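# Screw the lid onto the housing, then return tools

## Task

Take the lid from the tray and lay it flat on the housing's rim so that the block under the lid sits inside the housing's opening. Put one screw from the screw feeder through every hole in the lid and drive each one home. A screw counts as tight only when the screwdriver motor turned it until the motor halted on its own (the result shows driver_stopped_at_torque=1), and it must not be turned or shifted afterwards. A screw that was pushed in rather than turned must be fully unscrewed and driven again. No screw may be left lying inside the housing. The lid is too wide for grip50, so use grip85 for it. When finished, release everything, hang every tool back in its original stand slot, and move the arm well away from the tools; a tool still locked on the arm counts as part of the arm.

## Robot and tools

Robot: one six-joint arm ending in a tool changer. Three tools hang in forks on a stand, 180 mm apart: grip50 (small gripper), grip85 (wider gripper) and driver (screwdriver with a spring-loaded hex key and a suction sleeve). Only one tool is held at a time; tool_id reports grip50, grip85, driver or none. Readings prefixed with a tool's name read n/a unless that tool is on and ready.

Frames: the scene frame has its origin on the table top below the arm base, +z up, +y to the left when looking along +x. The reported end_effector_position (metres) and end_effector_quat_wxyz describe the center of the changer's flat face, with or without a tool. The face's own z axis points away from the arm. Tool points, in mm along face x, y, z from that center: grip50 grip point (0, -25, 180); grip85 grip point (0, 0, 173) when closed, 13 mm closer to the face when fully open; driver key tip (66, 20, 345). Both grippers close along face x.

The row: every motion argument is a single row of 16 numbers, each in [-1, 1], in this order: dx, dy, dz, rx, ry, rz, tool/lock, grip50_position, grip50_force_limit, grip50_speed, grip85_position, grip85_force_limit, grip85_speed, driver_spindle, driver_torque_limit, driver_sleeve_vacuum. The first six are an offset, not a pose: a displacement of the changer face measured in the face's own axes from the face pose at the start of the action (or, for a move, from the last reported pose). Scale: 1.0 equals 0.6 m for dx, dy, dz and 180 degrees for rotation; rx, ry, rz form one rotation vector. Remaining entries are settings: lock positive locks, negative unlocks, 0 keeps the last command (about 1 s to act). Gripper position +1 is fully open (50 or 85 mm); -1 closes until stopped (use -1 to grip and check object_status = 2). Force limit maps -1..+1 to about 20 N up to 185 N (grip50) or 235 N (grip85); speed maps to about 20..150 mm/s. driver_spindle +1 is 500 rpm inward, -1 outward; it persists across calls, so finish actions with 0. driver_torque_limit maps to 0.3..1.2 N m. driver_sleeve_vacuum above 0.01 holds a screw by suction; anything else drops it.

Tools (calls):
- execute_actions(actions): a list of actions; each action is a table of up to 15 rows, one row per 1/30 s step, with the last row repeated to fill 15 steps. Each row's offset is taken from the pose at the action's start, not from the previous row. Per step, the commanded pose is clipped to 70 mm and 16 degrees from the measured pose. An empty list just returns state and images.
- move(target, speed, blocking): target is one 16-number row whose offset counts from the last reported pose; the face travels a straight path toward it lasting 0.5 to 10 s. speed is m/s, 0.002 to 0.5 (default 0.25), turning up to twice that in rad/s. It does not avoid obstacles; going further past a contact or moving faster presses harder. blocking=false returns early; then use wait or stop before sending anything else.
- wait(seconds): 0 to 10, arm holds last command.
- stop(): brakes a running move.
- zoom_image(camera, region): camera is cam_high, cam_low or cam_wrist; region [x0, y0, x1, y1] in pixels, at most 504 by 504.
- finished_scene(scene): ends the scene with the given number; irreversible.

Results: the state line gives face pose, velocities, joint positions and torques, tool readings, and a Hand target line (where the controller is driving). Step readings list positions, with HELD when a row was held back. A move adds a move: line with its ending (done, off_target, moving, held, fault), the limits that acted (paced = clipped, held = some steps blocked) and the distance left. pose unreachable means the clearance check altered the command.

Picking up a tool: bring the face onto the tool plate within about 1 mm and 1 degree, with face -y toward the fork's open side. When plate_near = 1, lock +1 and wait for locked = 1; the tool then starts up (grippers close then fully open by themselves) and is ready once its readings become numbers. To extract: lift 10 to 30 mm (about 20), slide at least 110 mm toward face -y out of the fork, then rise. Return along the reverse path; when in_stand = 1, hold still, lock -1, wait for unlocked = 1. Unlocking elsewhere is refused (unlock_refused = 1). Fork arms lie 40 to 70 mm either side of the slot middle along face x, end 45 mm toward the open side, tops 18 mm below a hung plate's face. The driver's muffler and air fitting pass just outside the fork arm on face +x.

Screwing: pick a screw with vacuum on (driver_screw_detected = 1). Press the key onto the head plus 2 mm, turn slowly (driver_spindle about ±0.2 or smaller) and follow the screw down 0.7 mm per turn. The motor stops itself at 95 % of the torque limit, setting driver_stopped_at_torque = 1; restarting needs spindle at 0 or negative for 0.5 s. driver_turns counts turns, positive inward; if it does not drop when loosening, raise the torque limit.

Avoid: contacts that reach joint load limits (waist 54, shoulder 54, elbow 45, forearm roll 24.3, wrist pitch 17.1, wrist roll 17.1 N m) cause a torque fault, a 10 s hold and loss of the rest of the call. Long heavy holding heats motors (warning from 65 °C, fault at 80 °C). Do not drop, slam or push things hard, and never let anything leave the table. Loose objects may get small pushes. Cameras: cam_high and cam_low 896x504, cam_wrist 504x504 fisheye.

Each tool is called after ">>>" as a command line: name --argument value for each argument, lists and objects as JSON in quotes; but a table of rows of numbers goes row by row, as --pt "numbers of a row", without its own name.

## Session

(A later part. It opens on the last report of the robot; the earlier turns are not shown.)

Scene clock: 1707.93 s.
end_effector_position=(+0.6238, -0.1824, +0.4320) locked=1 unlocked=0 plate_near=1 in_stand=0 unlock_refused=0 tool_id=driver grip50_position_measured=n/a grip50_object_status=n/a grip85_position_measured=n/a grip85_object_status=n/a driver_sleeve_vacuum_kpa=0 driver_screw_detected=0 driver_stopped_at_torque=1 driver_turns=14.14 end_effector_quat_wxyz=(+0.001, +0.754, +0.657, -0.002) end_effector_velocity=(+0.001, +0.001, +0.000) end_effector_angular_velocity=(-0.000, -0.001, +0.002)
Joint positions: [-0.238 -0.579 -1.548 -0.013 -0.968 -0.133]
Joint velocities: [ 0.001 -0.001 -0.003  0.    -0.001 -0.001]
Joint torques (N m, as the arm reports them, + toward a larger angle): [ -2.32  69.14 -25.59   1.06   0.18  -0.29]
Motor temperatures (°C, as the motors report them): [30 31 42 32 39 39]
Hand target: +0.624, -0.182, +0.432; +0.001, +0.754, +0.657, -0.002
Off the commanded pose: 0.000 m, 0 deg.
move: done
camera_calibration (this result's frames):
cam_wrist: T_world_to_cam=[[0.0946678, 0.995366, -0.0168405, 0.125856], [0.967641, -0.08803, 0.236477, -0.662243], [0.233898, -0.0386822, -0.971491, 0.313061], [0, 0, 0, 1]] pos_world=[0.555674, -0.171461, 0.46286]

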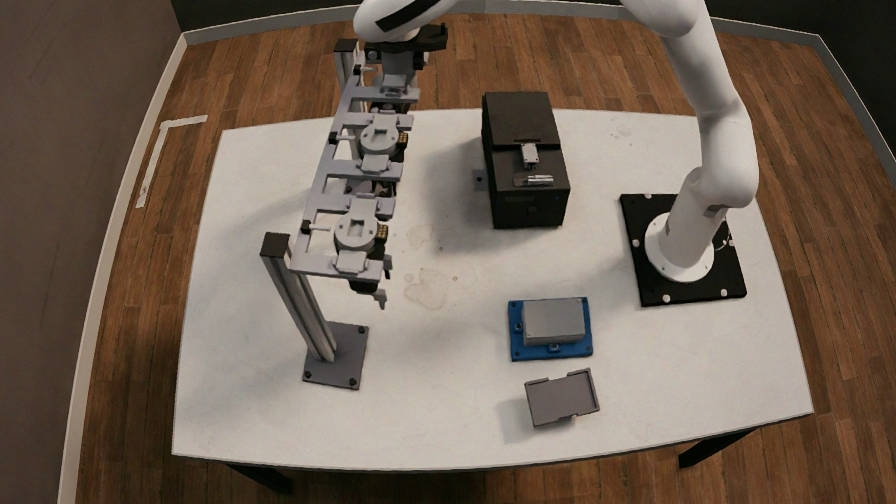

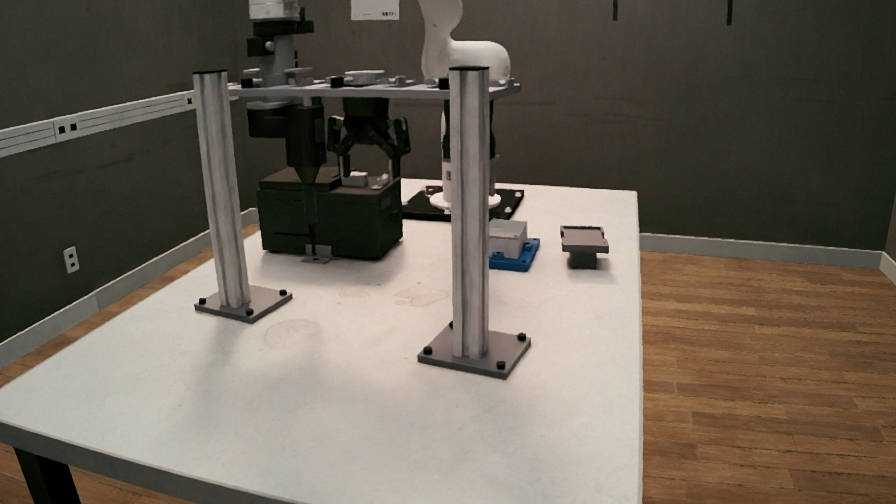

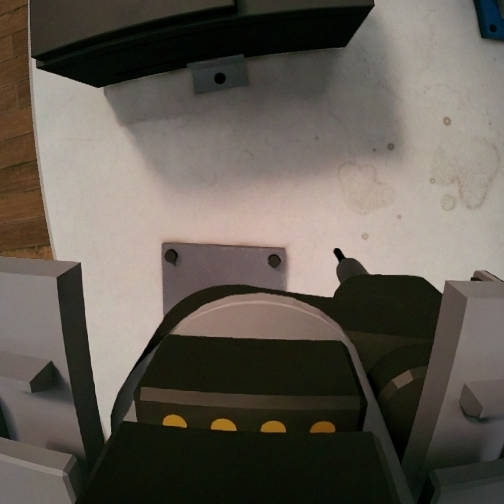

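>>> execute_actions --actions '[[[0.0003,0.0003,0.015,0,0,0,0,0,0,0,0,0,0,0,0,0]],[[0,0,0.012,0,0,0,0,0,0,0,0,0,0,0,0,0]],[[0,0,0.005,0,0,0,0,0,0,0,0,0,0,0,0,0]]]'

Scene clock: 1713.70 s.
end_effector_position=(+0.6240, -0.1824, +0.4130) locked=1 unlocked=0 plate_near=1 in_stand=1 unlock_refused=0 tool_id=driver grip50_position_measured=n/a grip50_object_status=n/a grip85_position_measured=n/a grip85_object_status=n/a driver_sleeve_vacuum_kpa=0 driver_screw_detected=0 driver_stopped_at_torque=1 driver_turns=14.14 end_effector_quat_wxyz=(+0.001, +0.754, +0.657, -0.002) end_effector_velocity=(-0.000, -0.001, -0.000) end_effector_angular_velocity=(-0.001, +0.000, -0.001)
Joint positions: [-0.238 -0.593 -1.526 -0.014 -0.931 -0.132]
Joint velocities: [-0.001 -0.     0.    -0.001  0.     0.001]
Joint torques (N m, as the arm reports them, + toward a larger angle): [ -2.15  67.72 -25.32   0.59   0.05  -0.84]
Motor temperatures (°C, as the motors report them): [30 31 42 32 39 39]
Hand target: +0.624, -0.182, +0.413; +0.001, +0.754, +0.657, -0.002
Off the commanded pose: 0.000 m, 0 deg.
Step readings (end_effector_position; steps 1 to 15: 1st action; 16 to 30: 2nd action; 31 to 45: 3rd action):
0: (+0.6240, -0.1824, +0.4320)
1: (+0.6240, -0.1824, +0.4319)
2: (+0.6241, -0.1824, +0.4312)
4: (+0.6242, -0.1824, +0.4268)
8: (+0.6238, -0.1822, +0.4227)
15: (+0.6240, -0.1823, +0.4231)
16: (+0.6240, -0.1823, +0.4230)
17: (+0.6241, -0.1823, +0.4224)
19: (+0.6242, -0.1824, +0.4189)
23: (+0.6240, -0.1823, +0.4159)
30: (+0.6240, -0.1823, +0.4159)
31: (+0.6240, -0.1823, +0.4159)
32: (+0.6240, -0.1824, +0.4156)
34: (+0.6240, -0.1824, +0.4142)
38: (+0.6240, -0.1824, +0.4130)
45: end_effector_position above
camera_calibration (this result's frames):
cam_wrist: T_world_to_cam=[[0.0950021, 0.995334, -0.0168789, 0.125301], [0.967558, -0.0883369, 0.236704, -0.658023], [0.234108, -0.0388186, -0.971435, 0.294403], [0, 0, 0, 1]] pos_world=[0.555849, -0.171416, 0.443865]

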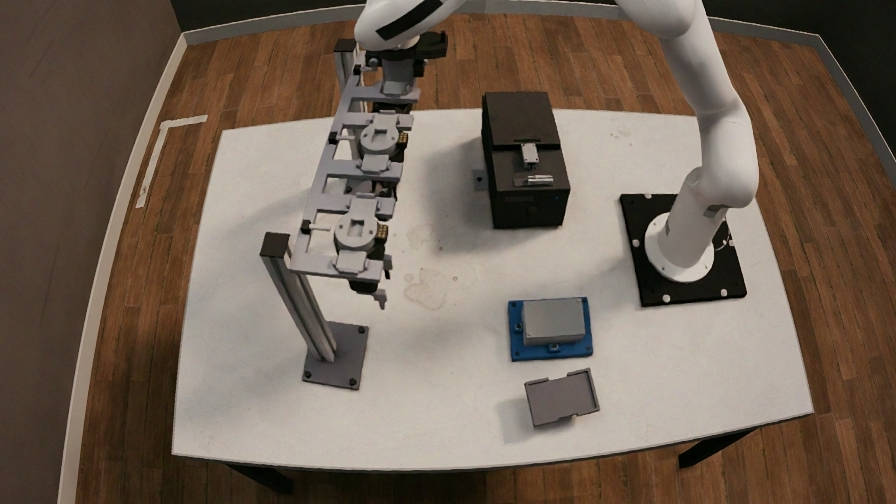

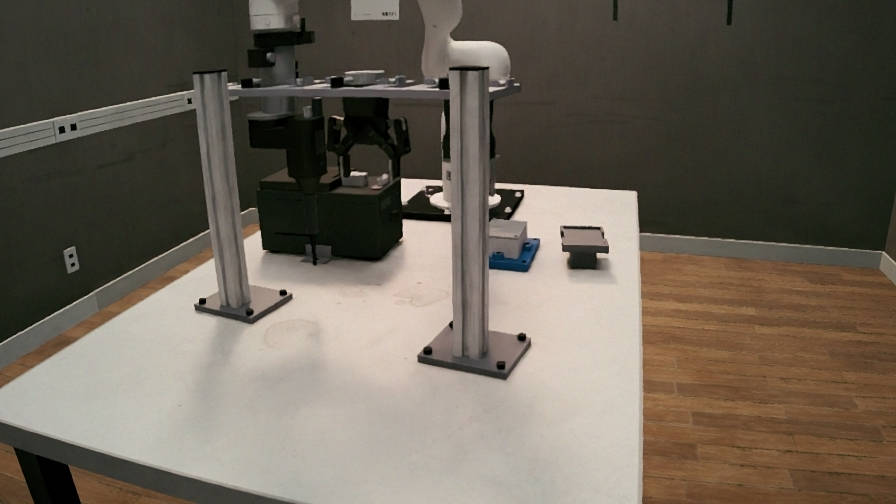

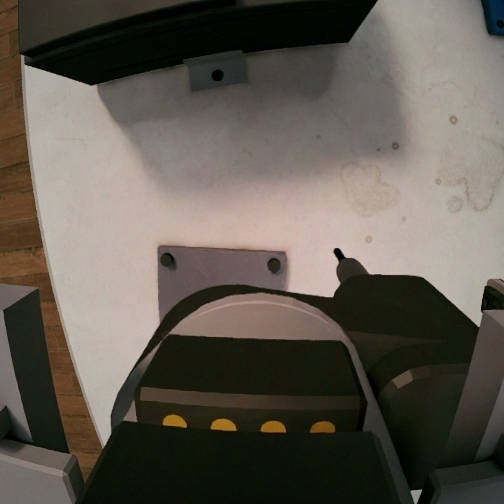

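>>> execute_actions --actions '[[[0,0,0.001,0,0,0,0,0,0,0,0,0,0,0,0,0]],[[0,0,0,0,0,0,-1,0,0,0,0,0,0,0,0,0]],[[0,0,0,0,0,0,-1,0,0,0,0,0,0,0,0,0]],[[0,0,0,0,0,0,-1,0,0,0,0,0,0,0,0,0]]]'

Scene clock: 1721.17 s.
end_effector_position=(+0.6240, -0.1823, +0.4127) locked=0 unlocked=1 plate_near=0 in_stand=1 unlock_refused=0 tool_id=none grip50_position_measured=n/a grip50_object_status=n/a grip85_position_measured=n/a grip85_object_status=n/a driver_sleeve_vacuum_kpa=n/a driver_screw_detected=n/a driver_stopped_at_torque=n/a driver_turns=n/a end_effector_quat_wxyz=(+0.002, +0.754, +0.657, -0.002) end_effector_velocity=(+0.000, -0.000, -0.000) end_effector_angular_velocity=(+0.001, -0.001, -0.001)
Joint positions: [-0.238 -0.593 -1.525 -0.014 -0.931 -0.132]
Joint velocities: [-0.001 -0.001 -0.001  0.001  0.     0.   ]
Joint torques (N m, as the arm reports them, + toward a larger angle): [ -1.01  48.84 -17.91   0.23   0.32  -0.28]
Motor temperatures (°C, as the motors report them): [30 31 42 32 39 39]
Hand target: +0.624, -0.182, +0.413; +0.002, +0.754, +0.657, -0.002
Off the commanded pose: 0.000 m, 0 deg.
Step readings (end_effector_position; steps 1 to 15: 1st action; 16 to 30: 2nd action; 31 to 45: 3rd action; 46 to 60: 4th action):
0: (+0.6240, -0.1824, +0.4129)
1: (+0.6240, -0.1824, +0.4129)
2: (+0.6240, -0.1824, +0.4129)
4: (+0.6240, -0.1824, +0.4127)
8: (+0.6240, -0.1824, +0.4126)
15: (+0.6240, -0.1824, +0.4126)
16: (+0.6238, -0.1823, +0.4121)
17: (+0.6238, -0.1823, +0.4121)
19: (+0.6238, -0.1823, +0.4121)
23: (+0.6239, -0.1824, +0.4121)
30: (+0.6240, -0.1823, +0.4127)
31: (+0.6240, -0.1823, +0.4127)
32: (+0.6240, -0.1823, +0.4127)
34: (+0.6240, -0.1823, +0.4127)
38: (+0.6240, -0.1823, +0.4127)
45: (+0.6240, -0.1823, +0.4127)
46: (+0.6240, -0.1823, +0.4127)
47: (+0.6240, -0.1823, +0.4127)
49: (+0.6240, -0.1823, +0.4127)
53: (+0.6240, -0.1823, +0.4127)
60: end_effector_position above
camera_calibration (this result's frames):
cam_wrist: T_world_to_cam=[[0.094628, 0.995368, -0.0169479, 0.125523], [0.967564, -0.0879523, 0.236822, -0.657944], [0.234235, -0.0388082, -0.971405, 0.294014], [0, 0, 0, 1]] pos_world=[0.555857, -0.171399, 0.44355]

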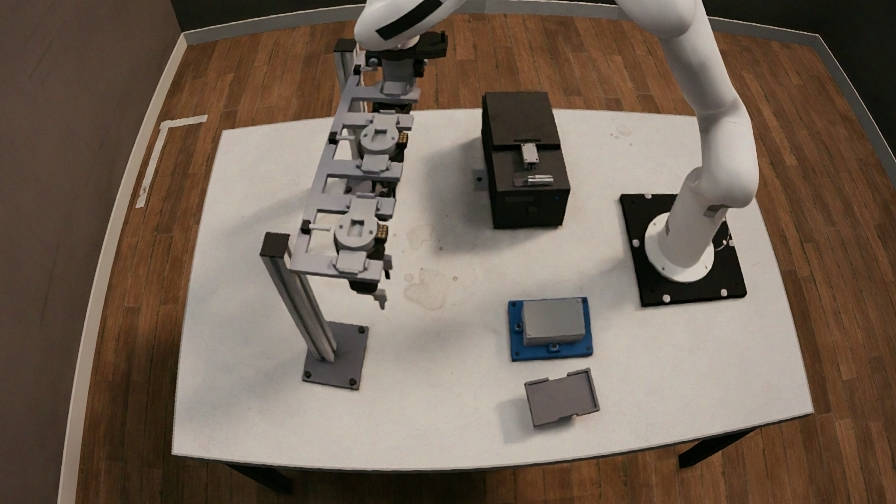

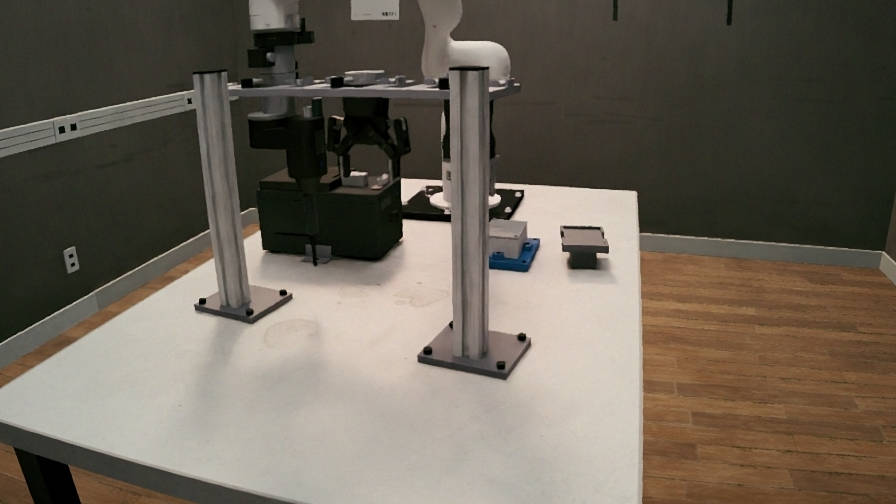

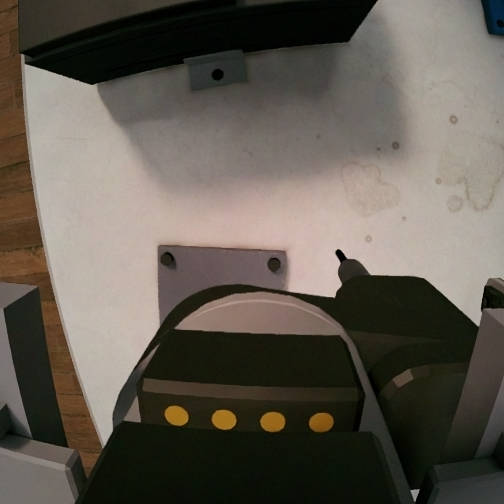

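>>> move --target '[0,0,-0.1,0,0,0,0,0,0,0,0,0,0,0,0,0]' --speed 0.1

>>> move --target '[0.2,-0.4,-0.12,0,0,0,0,0,0,0,0,0,0,0,0,0]' --speed 0.3

Scene clock: 1726.40 s.
end_effector_position=(+0.6241, -0.1819, +0.4724) locked=0 unlocked=1 plate_near=0 in_stand=0 unlock_refused=0 tool_id=none grip50_position_measured=n/a grip50_object_status=n/a grip85_position_measured=n/a grip85_object_status=n/a driver_sleeve_vacuum_kpa=n/a driver_screw_detected=n/a driver_stopped_at_torque=n/a driver_turns=n/a end_effector_quat_wxyz=(+0.001, +0.754, +0.657, -0.002) end_effector_velocity=(-0.000, +0.000, +0.000) end_effector_angular_velocity=(+0.002, +0.004, +0.001)
Joint positions: [-0.237 -0.555 -1.604 -0.013 -1.048 -0.133]
Joint velocities: [ 0.    -0.001 -0.002  0.001 -0.006 -0.001]
Joint torques (N m, as the arm reports them, + toward a larger angle): [ -0.86  46.85 -17.91   0.43   0.01  -0.3 ]
Motor temperatures (°C, as the motors report them): [30 31 41 32 39 39]
Hand target: +0.624, -0.182, +0.473; +0.001, +0.754, +0.657, -0.002
Off the commanded pose: 0.000 m, 0 deg.
move: done
camera_calibration (this result's frames):
cam_wrist: T_world_to_cam=[[0.0944518, 0.995388, -0.0167825, 0.126177], [0.967654, -0.0878327, 0.236498, -0.672025], [0.233934, -0.0385774, -0.971487, 0.352258], [0, 0, 0, 1]] pos_world=[0.555965, -0.171032, 0.503265]

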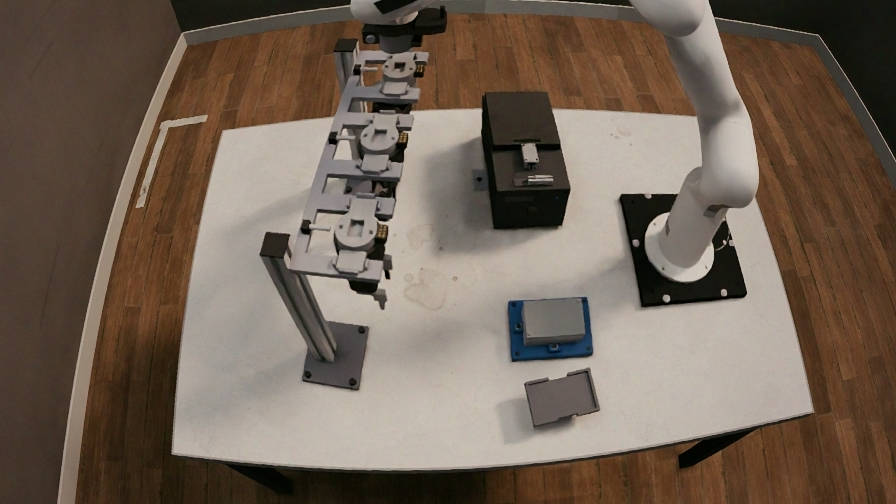

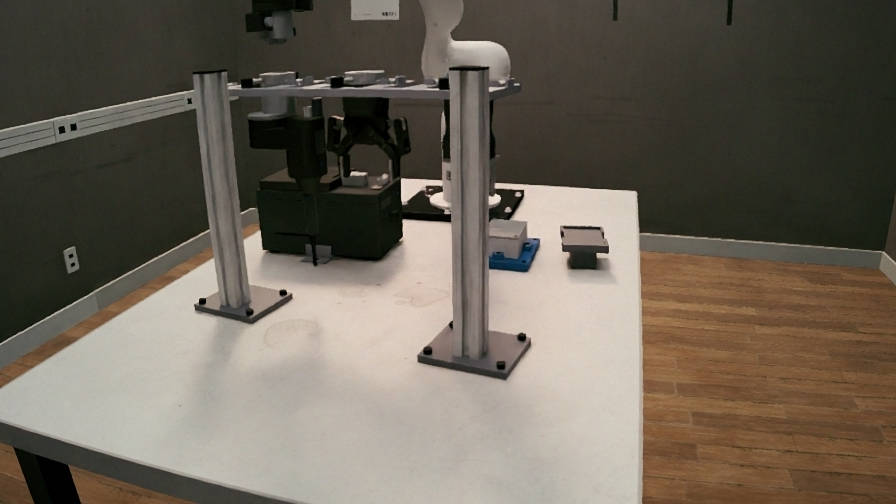

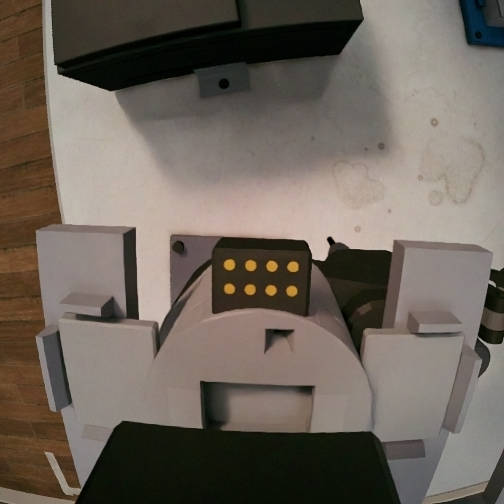

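Scene clock: 1727.87 s.
end_effector_position=(+0.4035, -0.0295, +0.5438) locked=0 unlocked=1 plate_near=0 in_stand=0 unlock_refused=0 tool_id=none grip50_position_measured=n/a grip50_object_status=n/a grip85_position_measured=n/a grip85_object_status=n/a driver_sleeve_vacuum_kpa=n/a driver_screw_detected=n/a driver_stopped_at_torque=n/a driver_turns=n/a end_effector_quat_wxyz=(+0.001, +0.754, +0.657, -0.002) end_effector_velocity=(-0.001, +0.001, +0.000) end_effector_angular_velocity=(-0.001, +0.001, +0.000)
Joint positions: [-0.021  0.107 -0.975 -0.012 -1.084  0.082]
Joint velocities: [ 0.002  0.003  0.002 -0.001 -0.001  0.002]
Joint torques (N m, as the arm reports them, + toward a larger angle): [ -1.54  14.23 -18.74   0.35  -0.09  -0.14]
Motor temperatures (°C, as the motors report them): [30 31 41 32 39 39]
Hand target: +0.403, -0.029, +0.544; +0.001, +0.754, +0.657, -0.002
Off the commanded pose: 0.001 m, 0 deg.
move: done
camera_calibration (this result's frames):
cam_wrist: T_world_to_cam=[[0.0945319, 0.995386, -0.0164419, -0.00377094], [0.967777, -0.0880128, 0.235925, -0.461766], [0.233389, -0.0382146, -0.971632, 0.479497], [0, 0, 0, 1]] pos_world=[0.335333, -0.018564, 0.574775]

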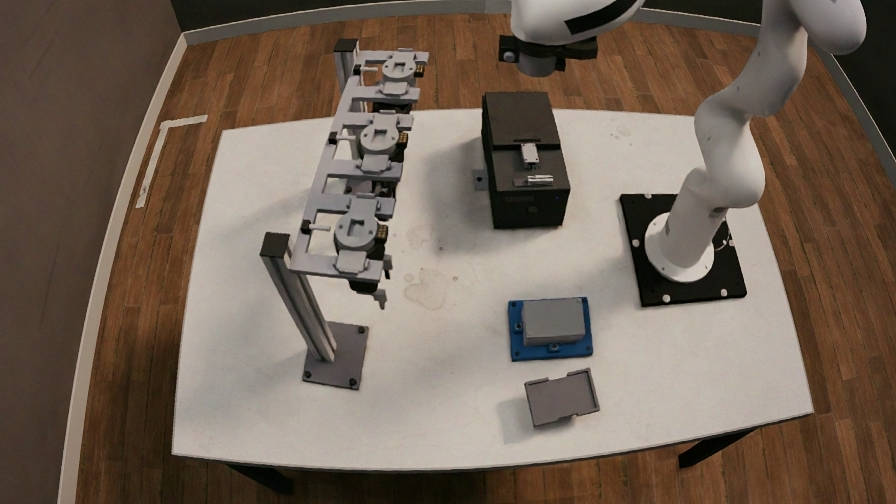

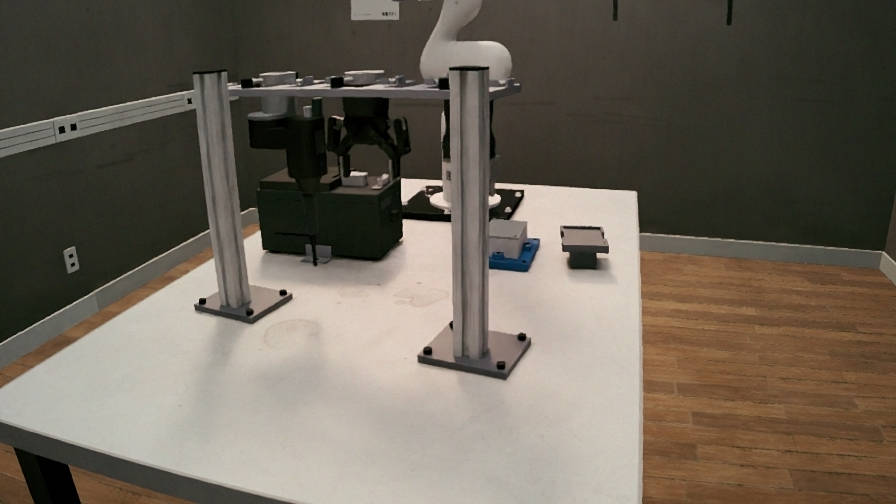

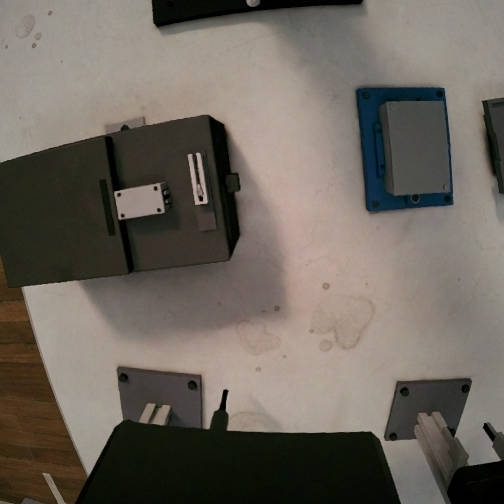

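>>> zoom_image --camera "cam_low" --region '[470,200,560,290]'

Region (470, 200, 560, 290) of cam_low's 896x504 image, scaled by 5.600, with more detail than that image has.

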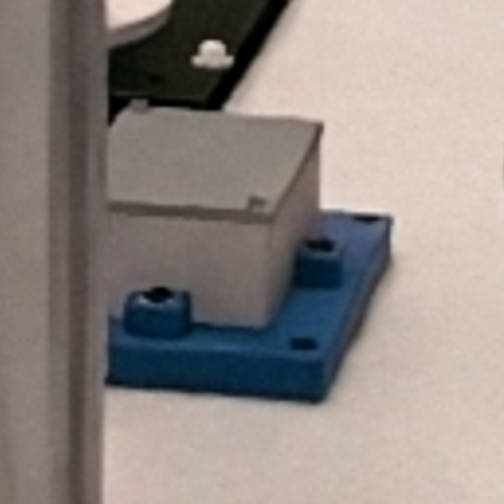

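>>> finished_scene --scene 1

The scene is finished: the task was done.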